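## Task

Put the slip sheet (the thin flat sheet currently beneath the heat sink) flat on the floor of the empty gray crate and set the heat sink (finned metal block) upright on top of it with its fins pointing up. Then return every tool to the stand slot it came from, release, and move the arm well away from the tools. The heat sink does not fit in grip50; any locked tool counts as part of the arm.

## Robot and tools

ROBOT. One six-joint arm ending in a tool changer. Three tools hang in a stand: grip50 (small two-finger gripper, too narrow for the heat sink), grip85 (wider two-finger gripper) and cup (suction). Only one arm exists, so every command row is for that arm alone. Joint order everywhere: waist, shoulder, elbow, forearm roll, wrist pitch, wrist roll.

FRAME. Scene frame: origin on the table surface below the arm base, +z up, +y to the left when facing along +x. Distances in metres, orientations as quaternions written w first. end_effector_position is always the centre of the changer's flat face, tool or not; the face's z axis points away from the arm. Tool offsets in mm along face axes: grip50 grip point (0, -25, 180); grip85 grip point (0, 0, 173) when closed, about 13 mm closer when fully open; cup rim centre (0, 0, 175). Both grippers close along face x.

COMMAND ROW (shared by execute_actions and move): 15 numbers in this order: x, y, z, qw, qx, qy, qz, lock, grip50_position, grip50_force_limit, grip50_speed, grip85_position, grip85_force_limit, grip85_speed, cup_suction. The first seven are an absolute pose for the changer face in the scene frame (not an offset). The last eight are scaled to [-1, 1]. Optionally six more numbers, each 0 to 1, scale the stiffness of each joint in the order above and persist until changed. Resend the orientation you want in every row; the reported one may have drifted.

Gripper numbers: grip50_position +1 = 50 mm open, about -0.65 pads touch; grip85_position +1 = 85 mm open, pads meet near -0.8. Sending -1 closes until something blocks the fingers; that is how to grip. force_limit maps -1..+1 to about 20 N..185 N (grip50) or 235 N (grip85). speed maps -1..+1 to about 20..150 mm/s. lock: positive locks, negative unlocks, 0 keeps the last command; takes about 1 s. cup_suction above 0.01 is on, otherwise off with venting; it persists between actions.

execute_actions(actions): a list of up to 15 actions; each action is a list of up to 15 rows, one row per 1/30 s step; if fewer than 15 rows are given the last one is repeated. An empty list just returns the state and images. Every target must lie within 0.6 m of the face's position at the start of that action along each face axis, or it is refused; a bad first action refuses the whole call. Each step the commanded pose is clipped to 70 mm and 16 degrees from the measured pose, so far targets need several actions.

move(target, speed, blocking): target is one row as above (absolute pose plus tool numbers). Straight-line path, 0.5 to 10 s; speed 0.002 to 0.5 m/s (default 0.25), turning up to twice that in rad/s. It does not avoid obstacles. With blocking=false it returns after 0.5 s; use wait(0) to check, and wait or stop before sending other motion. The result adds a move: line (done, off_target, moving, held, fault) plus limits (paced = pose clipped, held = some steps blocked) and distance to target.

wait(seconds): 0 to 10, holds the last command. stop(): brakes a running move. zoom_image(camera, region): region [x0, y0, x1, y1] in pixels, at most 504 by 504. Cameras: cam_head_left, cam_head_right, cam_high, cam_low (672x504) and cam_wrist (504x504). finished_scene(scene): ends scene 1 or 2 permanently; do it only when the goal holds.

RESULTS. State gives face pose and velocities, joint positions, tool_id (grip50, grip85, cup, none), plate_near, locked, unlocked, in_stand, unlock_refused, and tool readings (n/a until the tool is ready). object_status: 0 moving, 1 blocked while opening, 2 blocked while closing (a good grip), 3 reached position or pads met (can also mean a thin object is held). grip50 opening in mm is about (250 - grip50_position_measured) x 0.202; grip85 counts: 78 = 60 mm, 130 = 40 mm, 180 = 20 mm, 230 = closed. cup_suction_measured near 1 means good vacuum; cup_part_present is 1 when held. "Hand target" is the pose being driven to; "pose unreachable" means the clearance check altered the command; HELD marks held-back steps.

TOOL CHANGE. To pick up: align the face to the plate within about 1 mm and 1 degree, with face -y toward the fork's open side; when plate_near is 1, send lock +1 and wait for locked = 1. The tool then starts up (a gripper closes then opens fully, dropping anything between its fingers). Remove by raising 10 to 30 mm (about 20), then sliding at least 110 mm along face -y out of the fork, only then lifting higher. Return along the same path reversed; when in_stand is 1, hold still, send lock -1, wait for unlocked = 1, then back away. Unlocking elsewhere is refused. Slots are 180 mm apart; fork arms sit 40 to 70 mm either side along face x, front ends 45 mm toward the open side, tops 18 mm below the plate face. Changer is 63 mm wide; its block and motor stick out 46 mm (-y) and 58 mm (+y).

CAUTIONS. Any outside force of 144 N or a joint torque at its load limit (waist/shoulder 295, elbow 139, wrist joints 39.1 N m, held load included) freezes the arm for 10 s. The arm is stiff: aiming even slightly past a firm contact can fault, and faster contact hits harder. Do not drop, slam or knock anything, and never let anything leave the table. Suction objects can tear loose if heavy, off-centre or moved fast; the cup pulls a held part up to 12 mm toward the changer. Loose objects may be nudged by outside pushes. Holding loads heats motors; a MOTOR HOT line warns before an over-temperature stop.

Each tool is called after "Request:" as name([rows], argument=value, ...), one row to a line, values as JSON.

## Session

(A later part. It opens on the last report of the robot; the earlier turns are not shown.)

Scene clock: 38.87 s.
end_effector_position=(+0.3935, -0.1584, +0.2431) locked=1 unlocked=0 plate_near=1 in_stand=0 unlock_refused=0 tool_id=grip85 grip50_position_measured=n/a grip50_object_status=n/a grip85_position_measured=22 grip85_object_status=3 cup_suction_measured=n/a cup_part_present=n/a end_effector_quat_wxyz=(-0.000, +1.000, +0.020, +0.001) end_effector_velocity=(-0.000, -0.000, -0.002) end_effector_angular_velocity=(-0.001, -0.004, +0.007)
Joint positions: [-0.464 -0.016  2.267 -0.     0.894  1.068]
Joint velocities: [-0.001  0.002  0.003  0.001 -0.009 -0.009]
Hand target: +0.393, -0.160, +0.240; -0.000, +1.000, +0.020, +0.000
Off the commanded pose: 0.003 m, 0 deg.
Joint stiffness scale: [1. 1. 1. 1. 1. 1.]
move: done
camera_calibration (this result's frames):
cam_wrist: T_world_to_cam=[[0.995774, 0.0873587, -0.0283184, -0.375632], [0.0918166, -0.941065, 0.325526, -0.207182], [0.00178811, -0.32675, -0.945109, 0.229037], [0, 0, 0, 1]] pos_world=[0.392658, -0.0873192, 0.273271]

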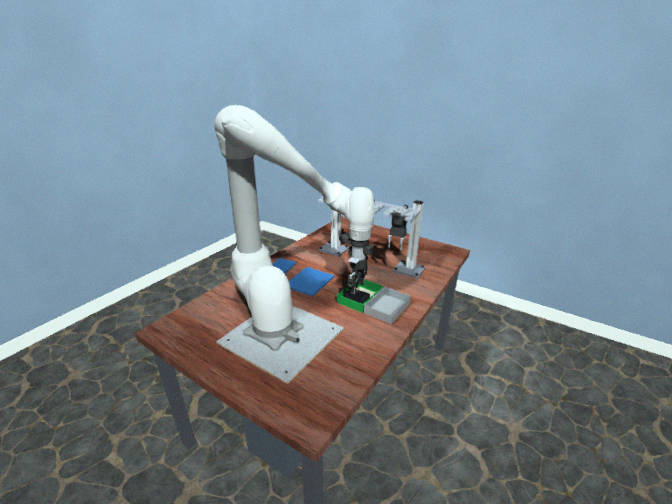

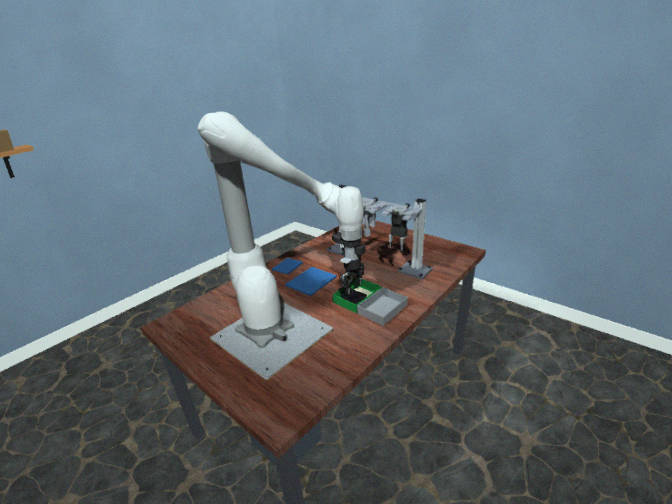

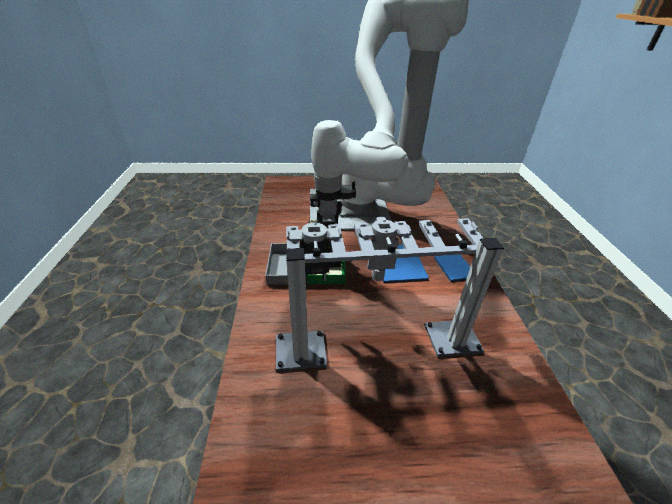

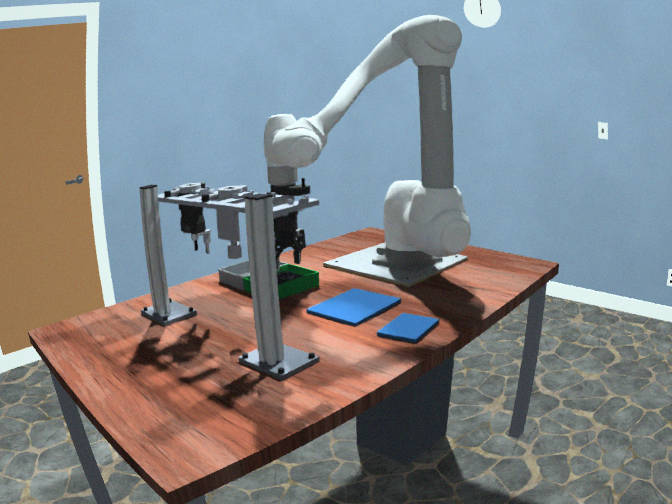

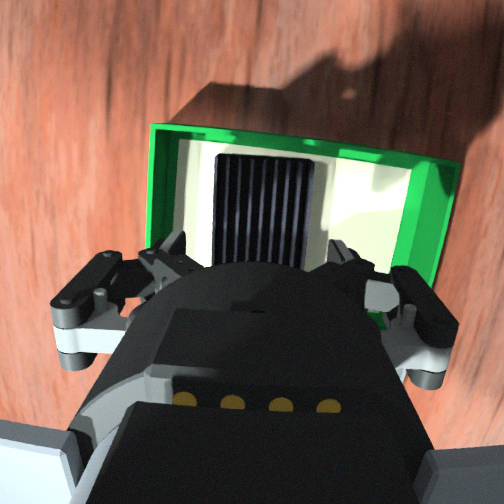

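Request:
move(target=[0.394,-0.16,0.197,0,0.9998,0.02,0,0,1,0,0,0.85,-0.3,-0.5,0], speed=0.05)

Request:
move(target=[0.394,-0.16,0.197,0,0.9998,0.02,0,0,1,0,0,-1,-0.3,-0.5,0])

Request:
move(target=[0.394,-0.16,0.28,0,0.9998,0.02,0,0,1,0,0,-1,-0.3,-0.5,0], speed=0.1)

Request:
move(target=[0.42,0.125,0.27,0,1,0,0,0,1,0,0,-1,-0.3,-0.5,0], speed=0.15)

Request:
move(target=[0.42,0.125,0.2015,0,1,0,0,0,1,0,0,-1,-0.3,-0.5,0], speed=0.04)

Scene clock: 49.43 s.
end_effector_position=(+0.3945, -0.1589, +0.1999) locked=1 unlocked=0 plate_near=1 in_stand=0 unlock_refused=0 tool_id=grip85 grip50_position_measured=n/a grip50_object_status=n/a grip85_position_measured=22 grip85_object_status=3 cup_suction_measured=n/a cup_part_present=n/a end_effector_quat_wxyz=(+0.000, +1.000, +0.020, +0.001) end_effector_velocity=(+0.001, -0.001, -0.002) end_effector_angular_velocity=(-0.002, -0.003, +0.001)
Joint positions: [-0.464  0.047  2.306 -0.     0.791  1.067]
Joint velocities: [ 0.     0.004  0.001 -0.    -0.008 -0.   ]
Hand target: +0.394, -0.160, +0.197; -0.000, +1.000, +0.020, +0.000
Off the commanded pose: 0.003 m, 0 deg.
Joint stiffness scale: [1. 1. 1. 1. 1. 1.]
move: done
camera_calibration (this result's frames):
cam_wrist: T_world_to_cam=[[0.995705, 0.0881858, -0.0281906, -0.377683], [0.0925563, -0.94097, 0.325589, -0.194014], [0.0021858, -0.326799, -0.945091, 0.187961], [0, 0, 0, 1]] pos_world=[0.393607, -0.0878298, 0.230161]

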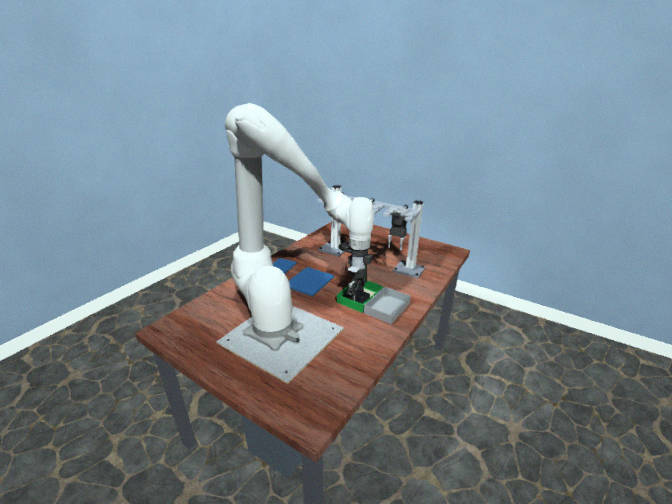

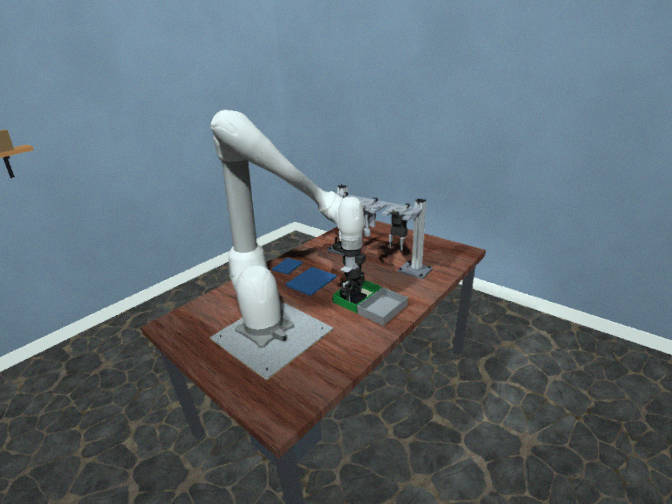

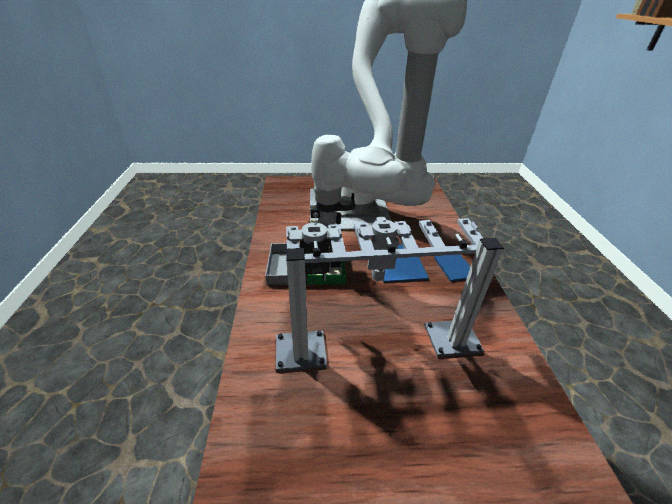

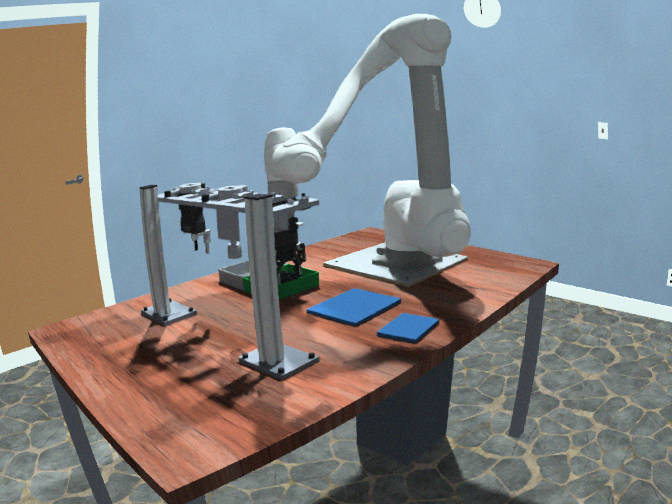

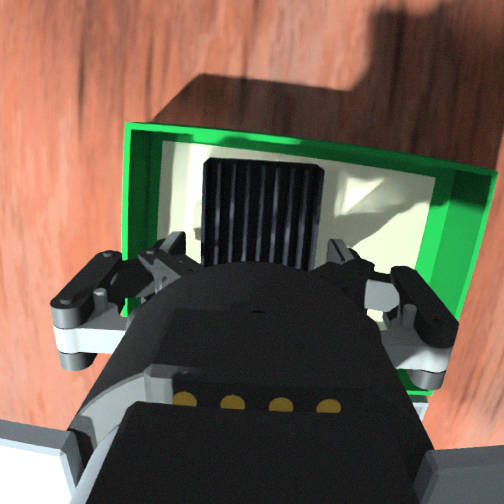

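Scene clock: 50.17 s.
end_effector_position=(+0.3946, -0.1590, +0.2000) locked=1 unlocked=0 plate_near=1 in_stand=0 unlock_refused=0 tool_id=grip85 grip50_position_measured=n/a grip50_object_status=n/a grip85_position_measured=80 grip85_object_status=2 cup_suction_measured=n/a cup_part_present=n/a end_effector_quat_wxyz=(+0.000, +1.000, +0.020, +0.001) end_effector_velocity=(-0.000, +0.000, -0.000) end_effector_angular_velocity=(-0.000, +0.000, +0.000)
Joint positions: [-0.464  0.047  2.306 -0.     0.791  1.067]
Joint velocities: [ 0.  0.  0. -0. -0.  0.]
Hand target: +0.394, -0.160, +0.197; -0.000, +1.000, +0.020, -0.000
Off the commanded pose: 0.003 m, 0 deg.
Joint stiffness scale: [1. 1. 1. 1. 1. 1.]
move: done
camera_calibration (this result's frames):
cam_wrist: T_world_to_cam=[[0.995713, 0.0881816, -0.0279373, -0.377856], [0.0924692, -0.940927, 0.325738, -0.194084], [0.00243711, -0.326925, -0.945047, 0.187843], [0, 0, 0, 1]] pos_world=[0.393725, -0.0878885, 0.230185]

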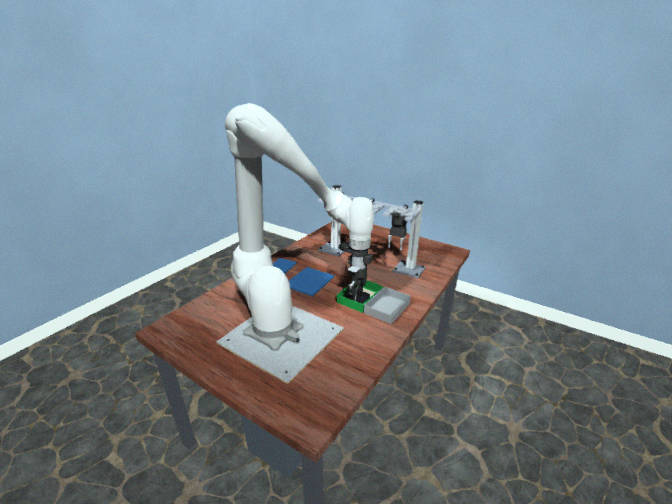

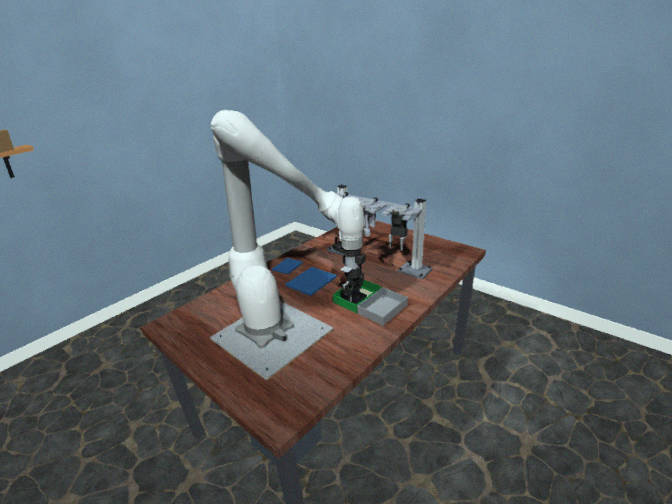

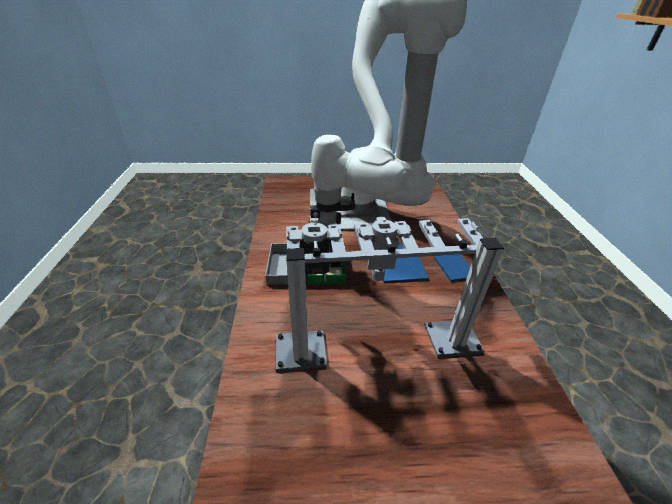

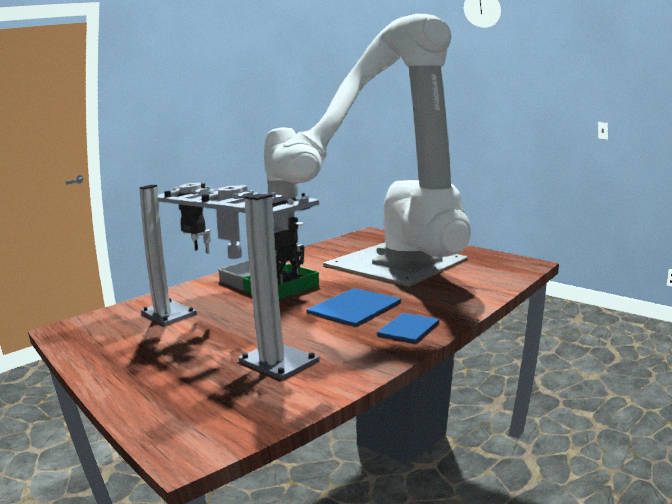

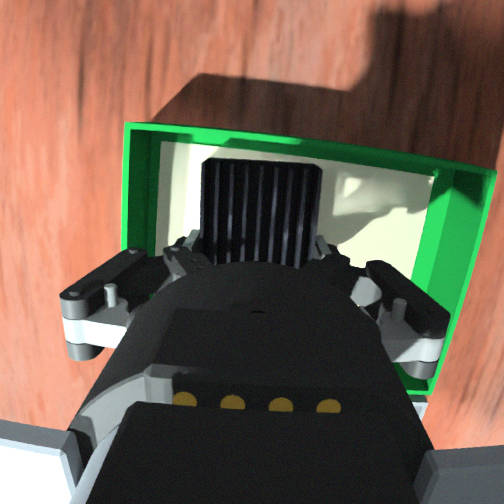

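Scene clock: 51.43 s.
end_effector_position=(+0.3946, -0.1591, +0.2766) locked=1 unlocked=0 plate_near=1 in_stand=0 unlock_refused=0 tool_id=grip85 grip50_position_measured=n/a grip50_object_status=n/a grip85_position_measured=80 grip85_object_status=2 cup_suction_measured=n/a cup_part_present=n/a end_effector_quat_wxyz=(-0.001, +1.000, +0.020, -0.001) end_effector_velocity=(-0.000, -0.000, +0.002) end_effector_angular_velocity=(-0.000, +0.002, +0.002)
Joint positions: [-0.464 -0.053  2.228 -0.     0.975  1.067]
Joint velocities: [ 0.    -0.002 -0.003 -0.001  0.007 -0.001]
Hand target: +0.394, -0.160, +0.280; +0.000, +1.000, +0.020, -0.000
Off the commanded pose: 0.004 m, 0 deg.
Joint stiffness scale: [1. 1. 1. 1. 1. 1.]
move: off_target
camera_calibration (this result's frames):
cam_wrist: T_world_to_cam=[[0.99557, 0.0882327, -0.0324893, -0.374397], [0.0940011, -0.941696, 0.323066, -0.219163], [-0.00209009, -0.324689, -0.945819, 0.262612], [0, 0, 0, 1]] pos_world=[0.393889, -0.0880834, 0.307023]

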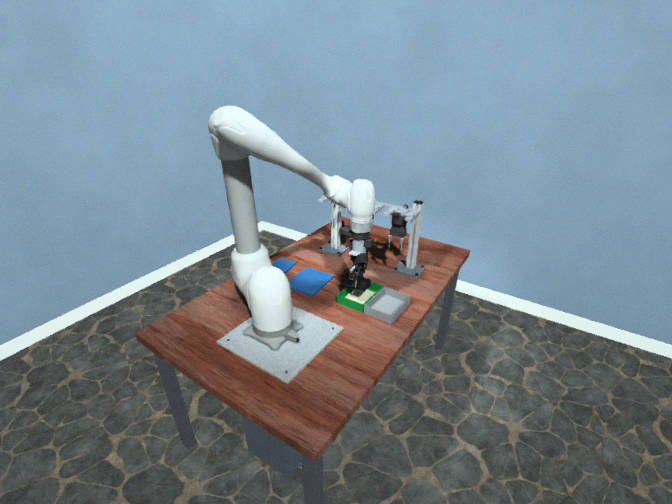

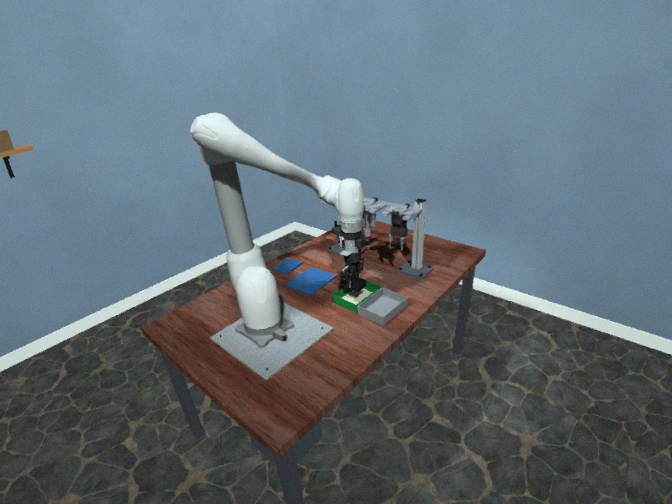

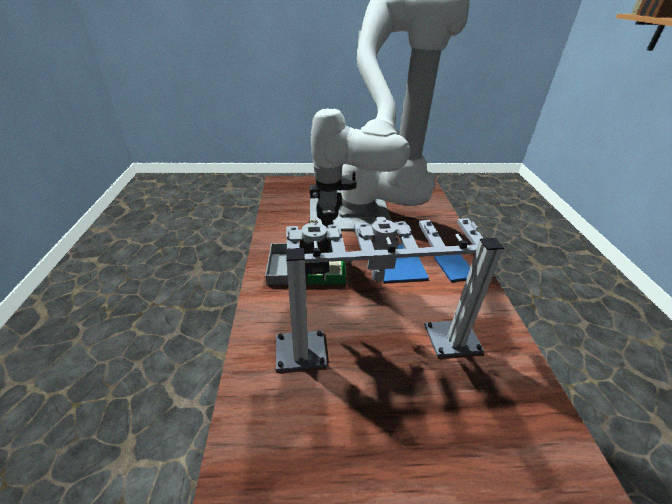

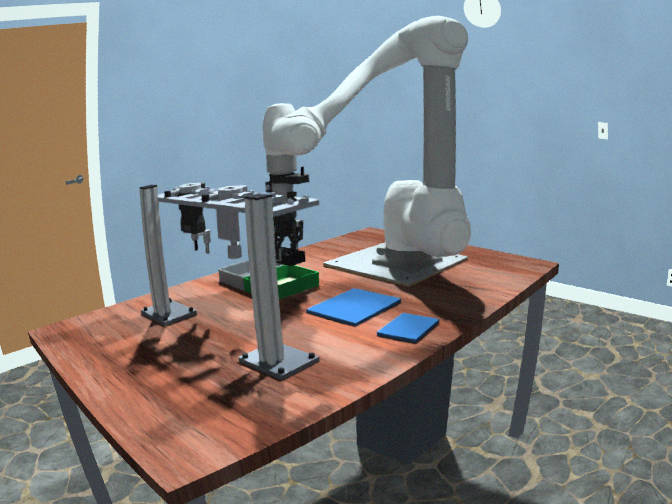

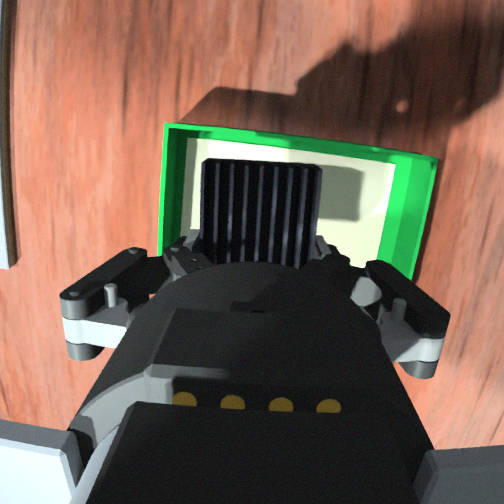

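Scene clock: 53.87 s.
end_effector_position=(+0.4183, +0.1233, +0.2708) locked=1 unlocked=0 plate_near=1 in_stand=0 unlock_refused=0 tool_id=grip85 grip50_position_measured=n/a grip50_object_status=n/a grip85_position_measured=80 grip85_object_status=2 cup_suction_measured=n/a cup_part_present=n/a end_effector_quat_wxyz=(+0.000, +1.000, -0.000, -0.001) end_effector_velocity=(+0.001, +0.002, +0.000) end_effector_angular_velocity=(+0.001, -0.001, -0.003)
Joint positions: [ 0.204 -0.03   2.218  0.002  0.96   1.775]
Joint velocities: [ 0.004  0.001 -0.002  0.    -0.     0.007]
Hand target: +0.420, +0.125, +0.270; +0.001, +1.000, +0.000, +0.000
Off the commanded pose: 0.003 m, 0 deg.
Joint stiffness scale: [1. 1. 1. 1. 1. 1.]
move: done
camera_calibration (this result's frames):
cam_wrist: T_world_to_cam=[[0.998355, 0.0474777, -0.0321483, -0.41934], [0.0553801, -0.943708, 0.326112, 0.0620312], [-0.0148555, -0.327356, -0.944784, 0.354216], [0, 0, 0, 1]] pos_world=[0.420476, 0.194403, 0.300947]

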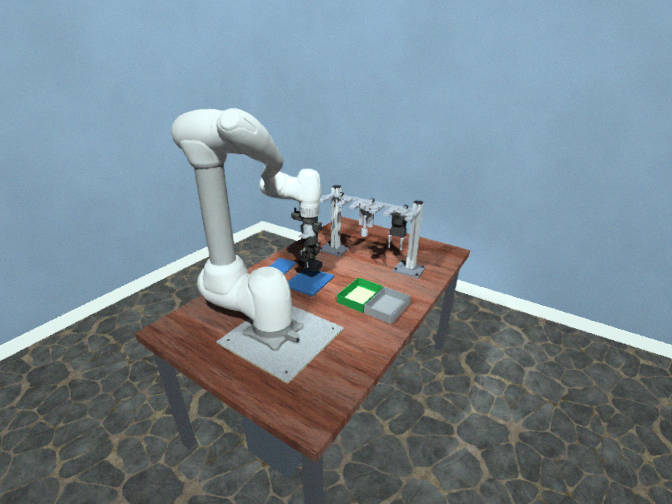

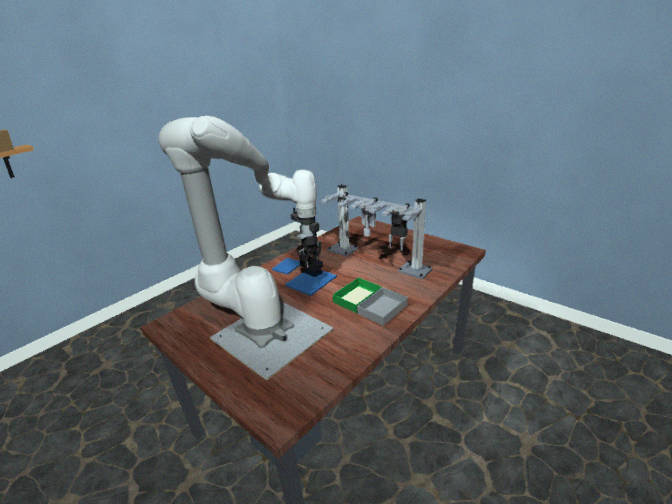

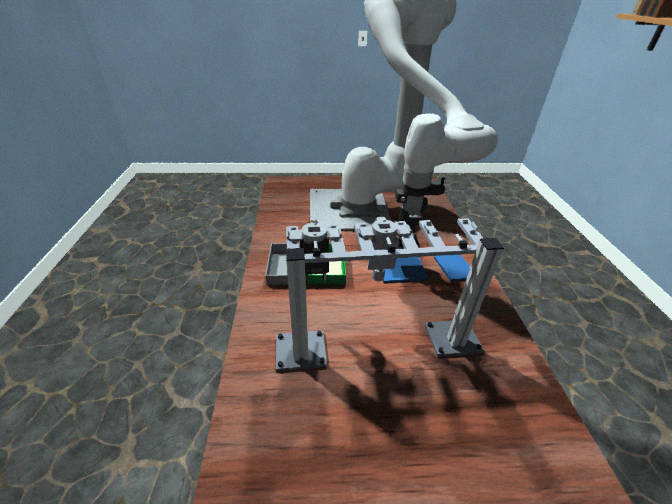

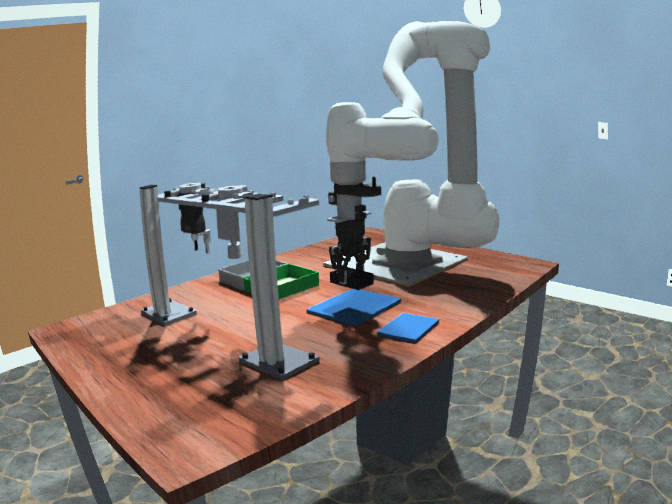

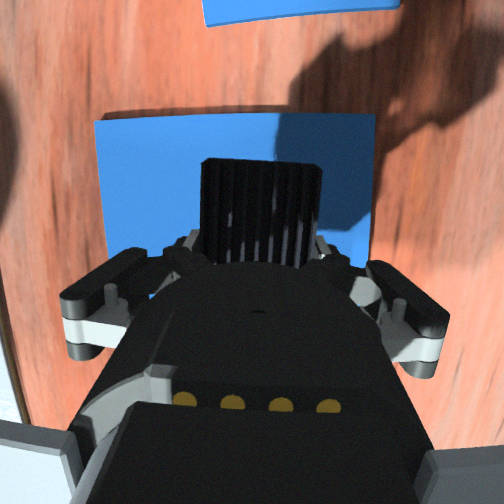

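Scene clock: 55.93 s.
end_effector_position=(+0.4201, +0.1235, +0.2051) locked=1 unlocked=0 plate_near=1 in_stand=0 unlock_refused=0 tool_id=grip85 grip50_position_measured=n/a grip50_object_status=n/a grip85_position_measured=80 grip85_object_status=2 cup_suction_measured=n/a cup_part_present=n/a end_effector_quat_wxyz=(+0.000, +1.000, -0.001, +0.001) end_effector_velocity=(+0.000, -0.000, +0.000) end_effector_angular_velocity=(-0.000, -0.001, +0.000)
Joint positions: [0.204 0.058 2.281 0.002 0.806 1.776]
Joint velocities: [-0.    -0.     0.    -0.    -0.001 -0.   ]
Hand target: +0.420, +0.125, +0.201; -0.000, +1.000, +0.000, -0.000
Off the commanded pose: 0.004 m, 0 deg.
Joint stiffness scale: [1. 1. 1. 1. 1. 1.]
move: off_target
camera_calibration (this result's frames):
cam_wrist: T_world_to_cam=[[0.99846, 0.0471945, -0.0291653, -0.42384], [0.0541331, -0.943851, 0.325907, 0.0841224], [-0.0121467, -0.326984, -0.944952, 0.291131], [0, 0, 0, 1]] pos_world=[0.42217, 0.194597, 0.235327]

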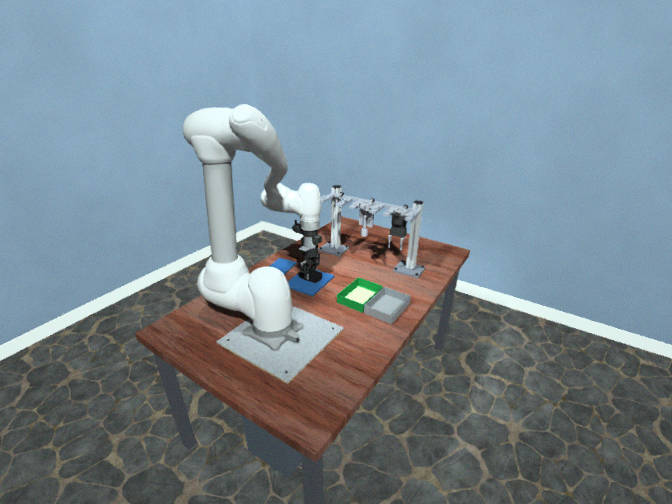

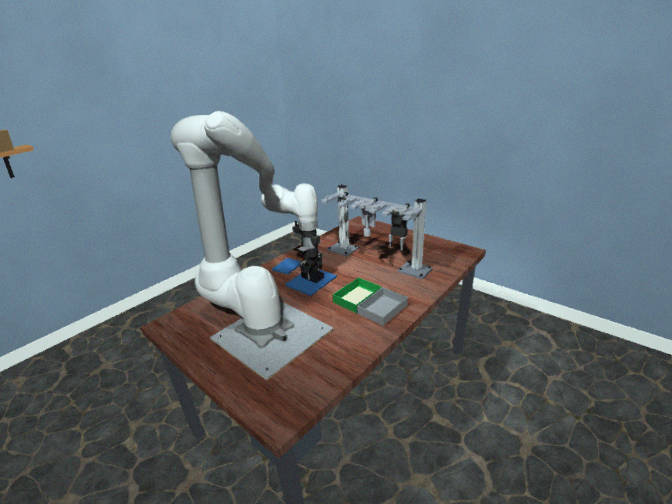

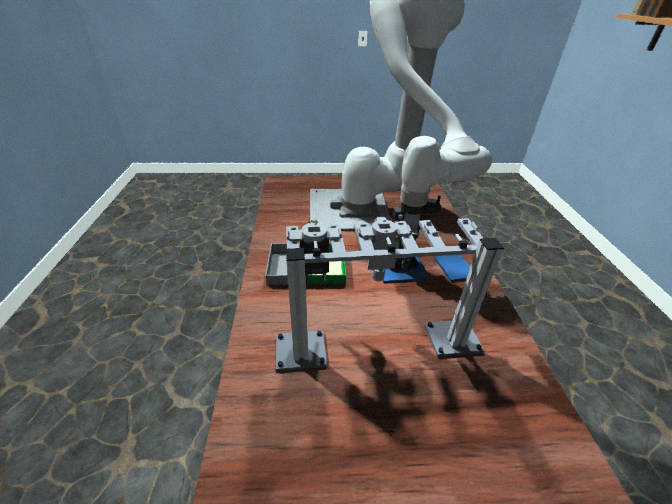

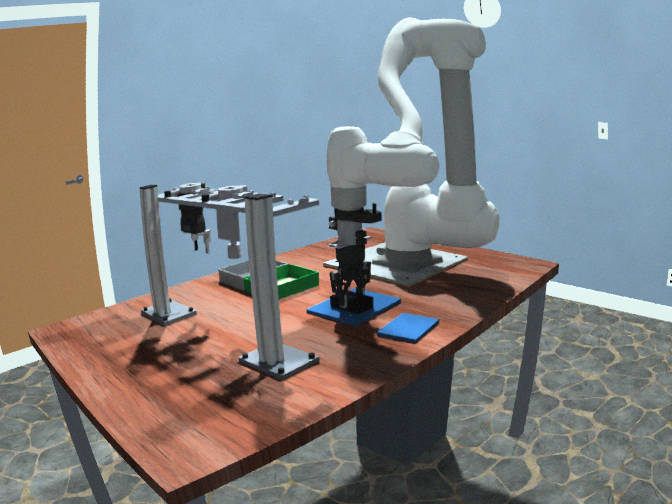

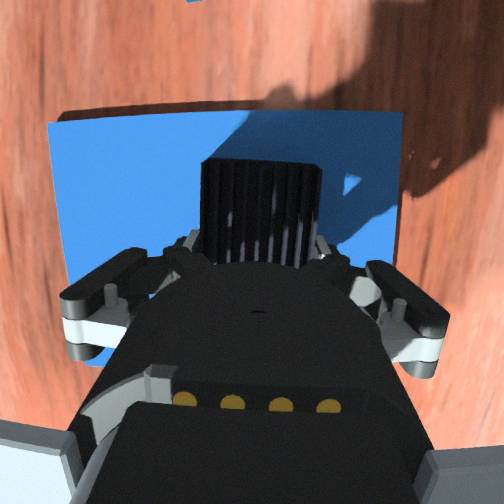

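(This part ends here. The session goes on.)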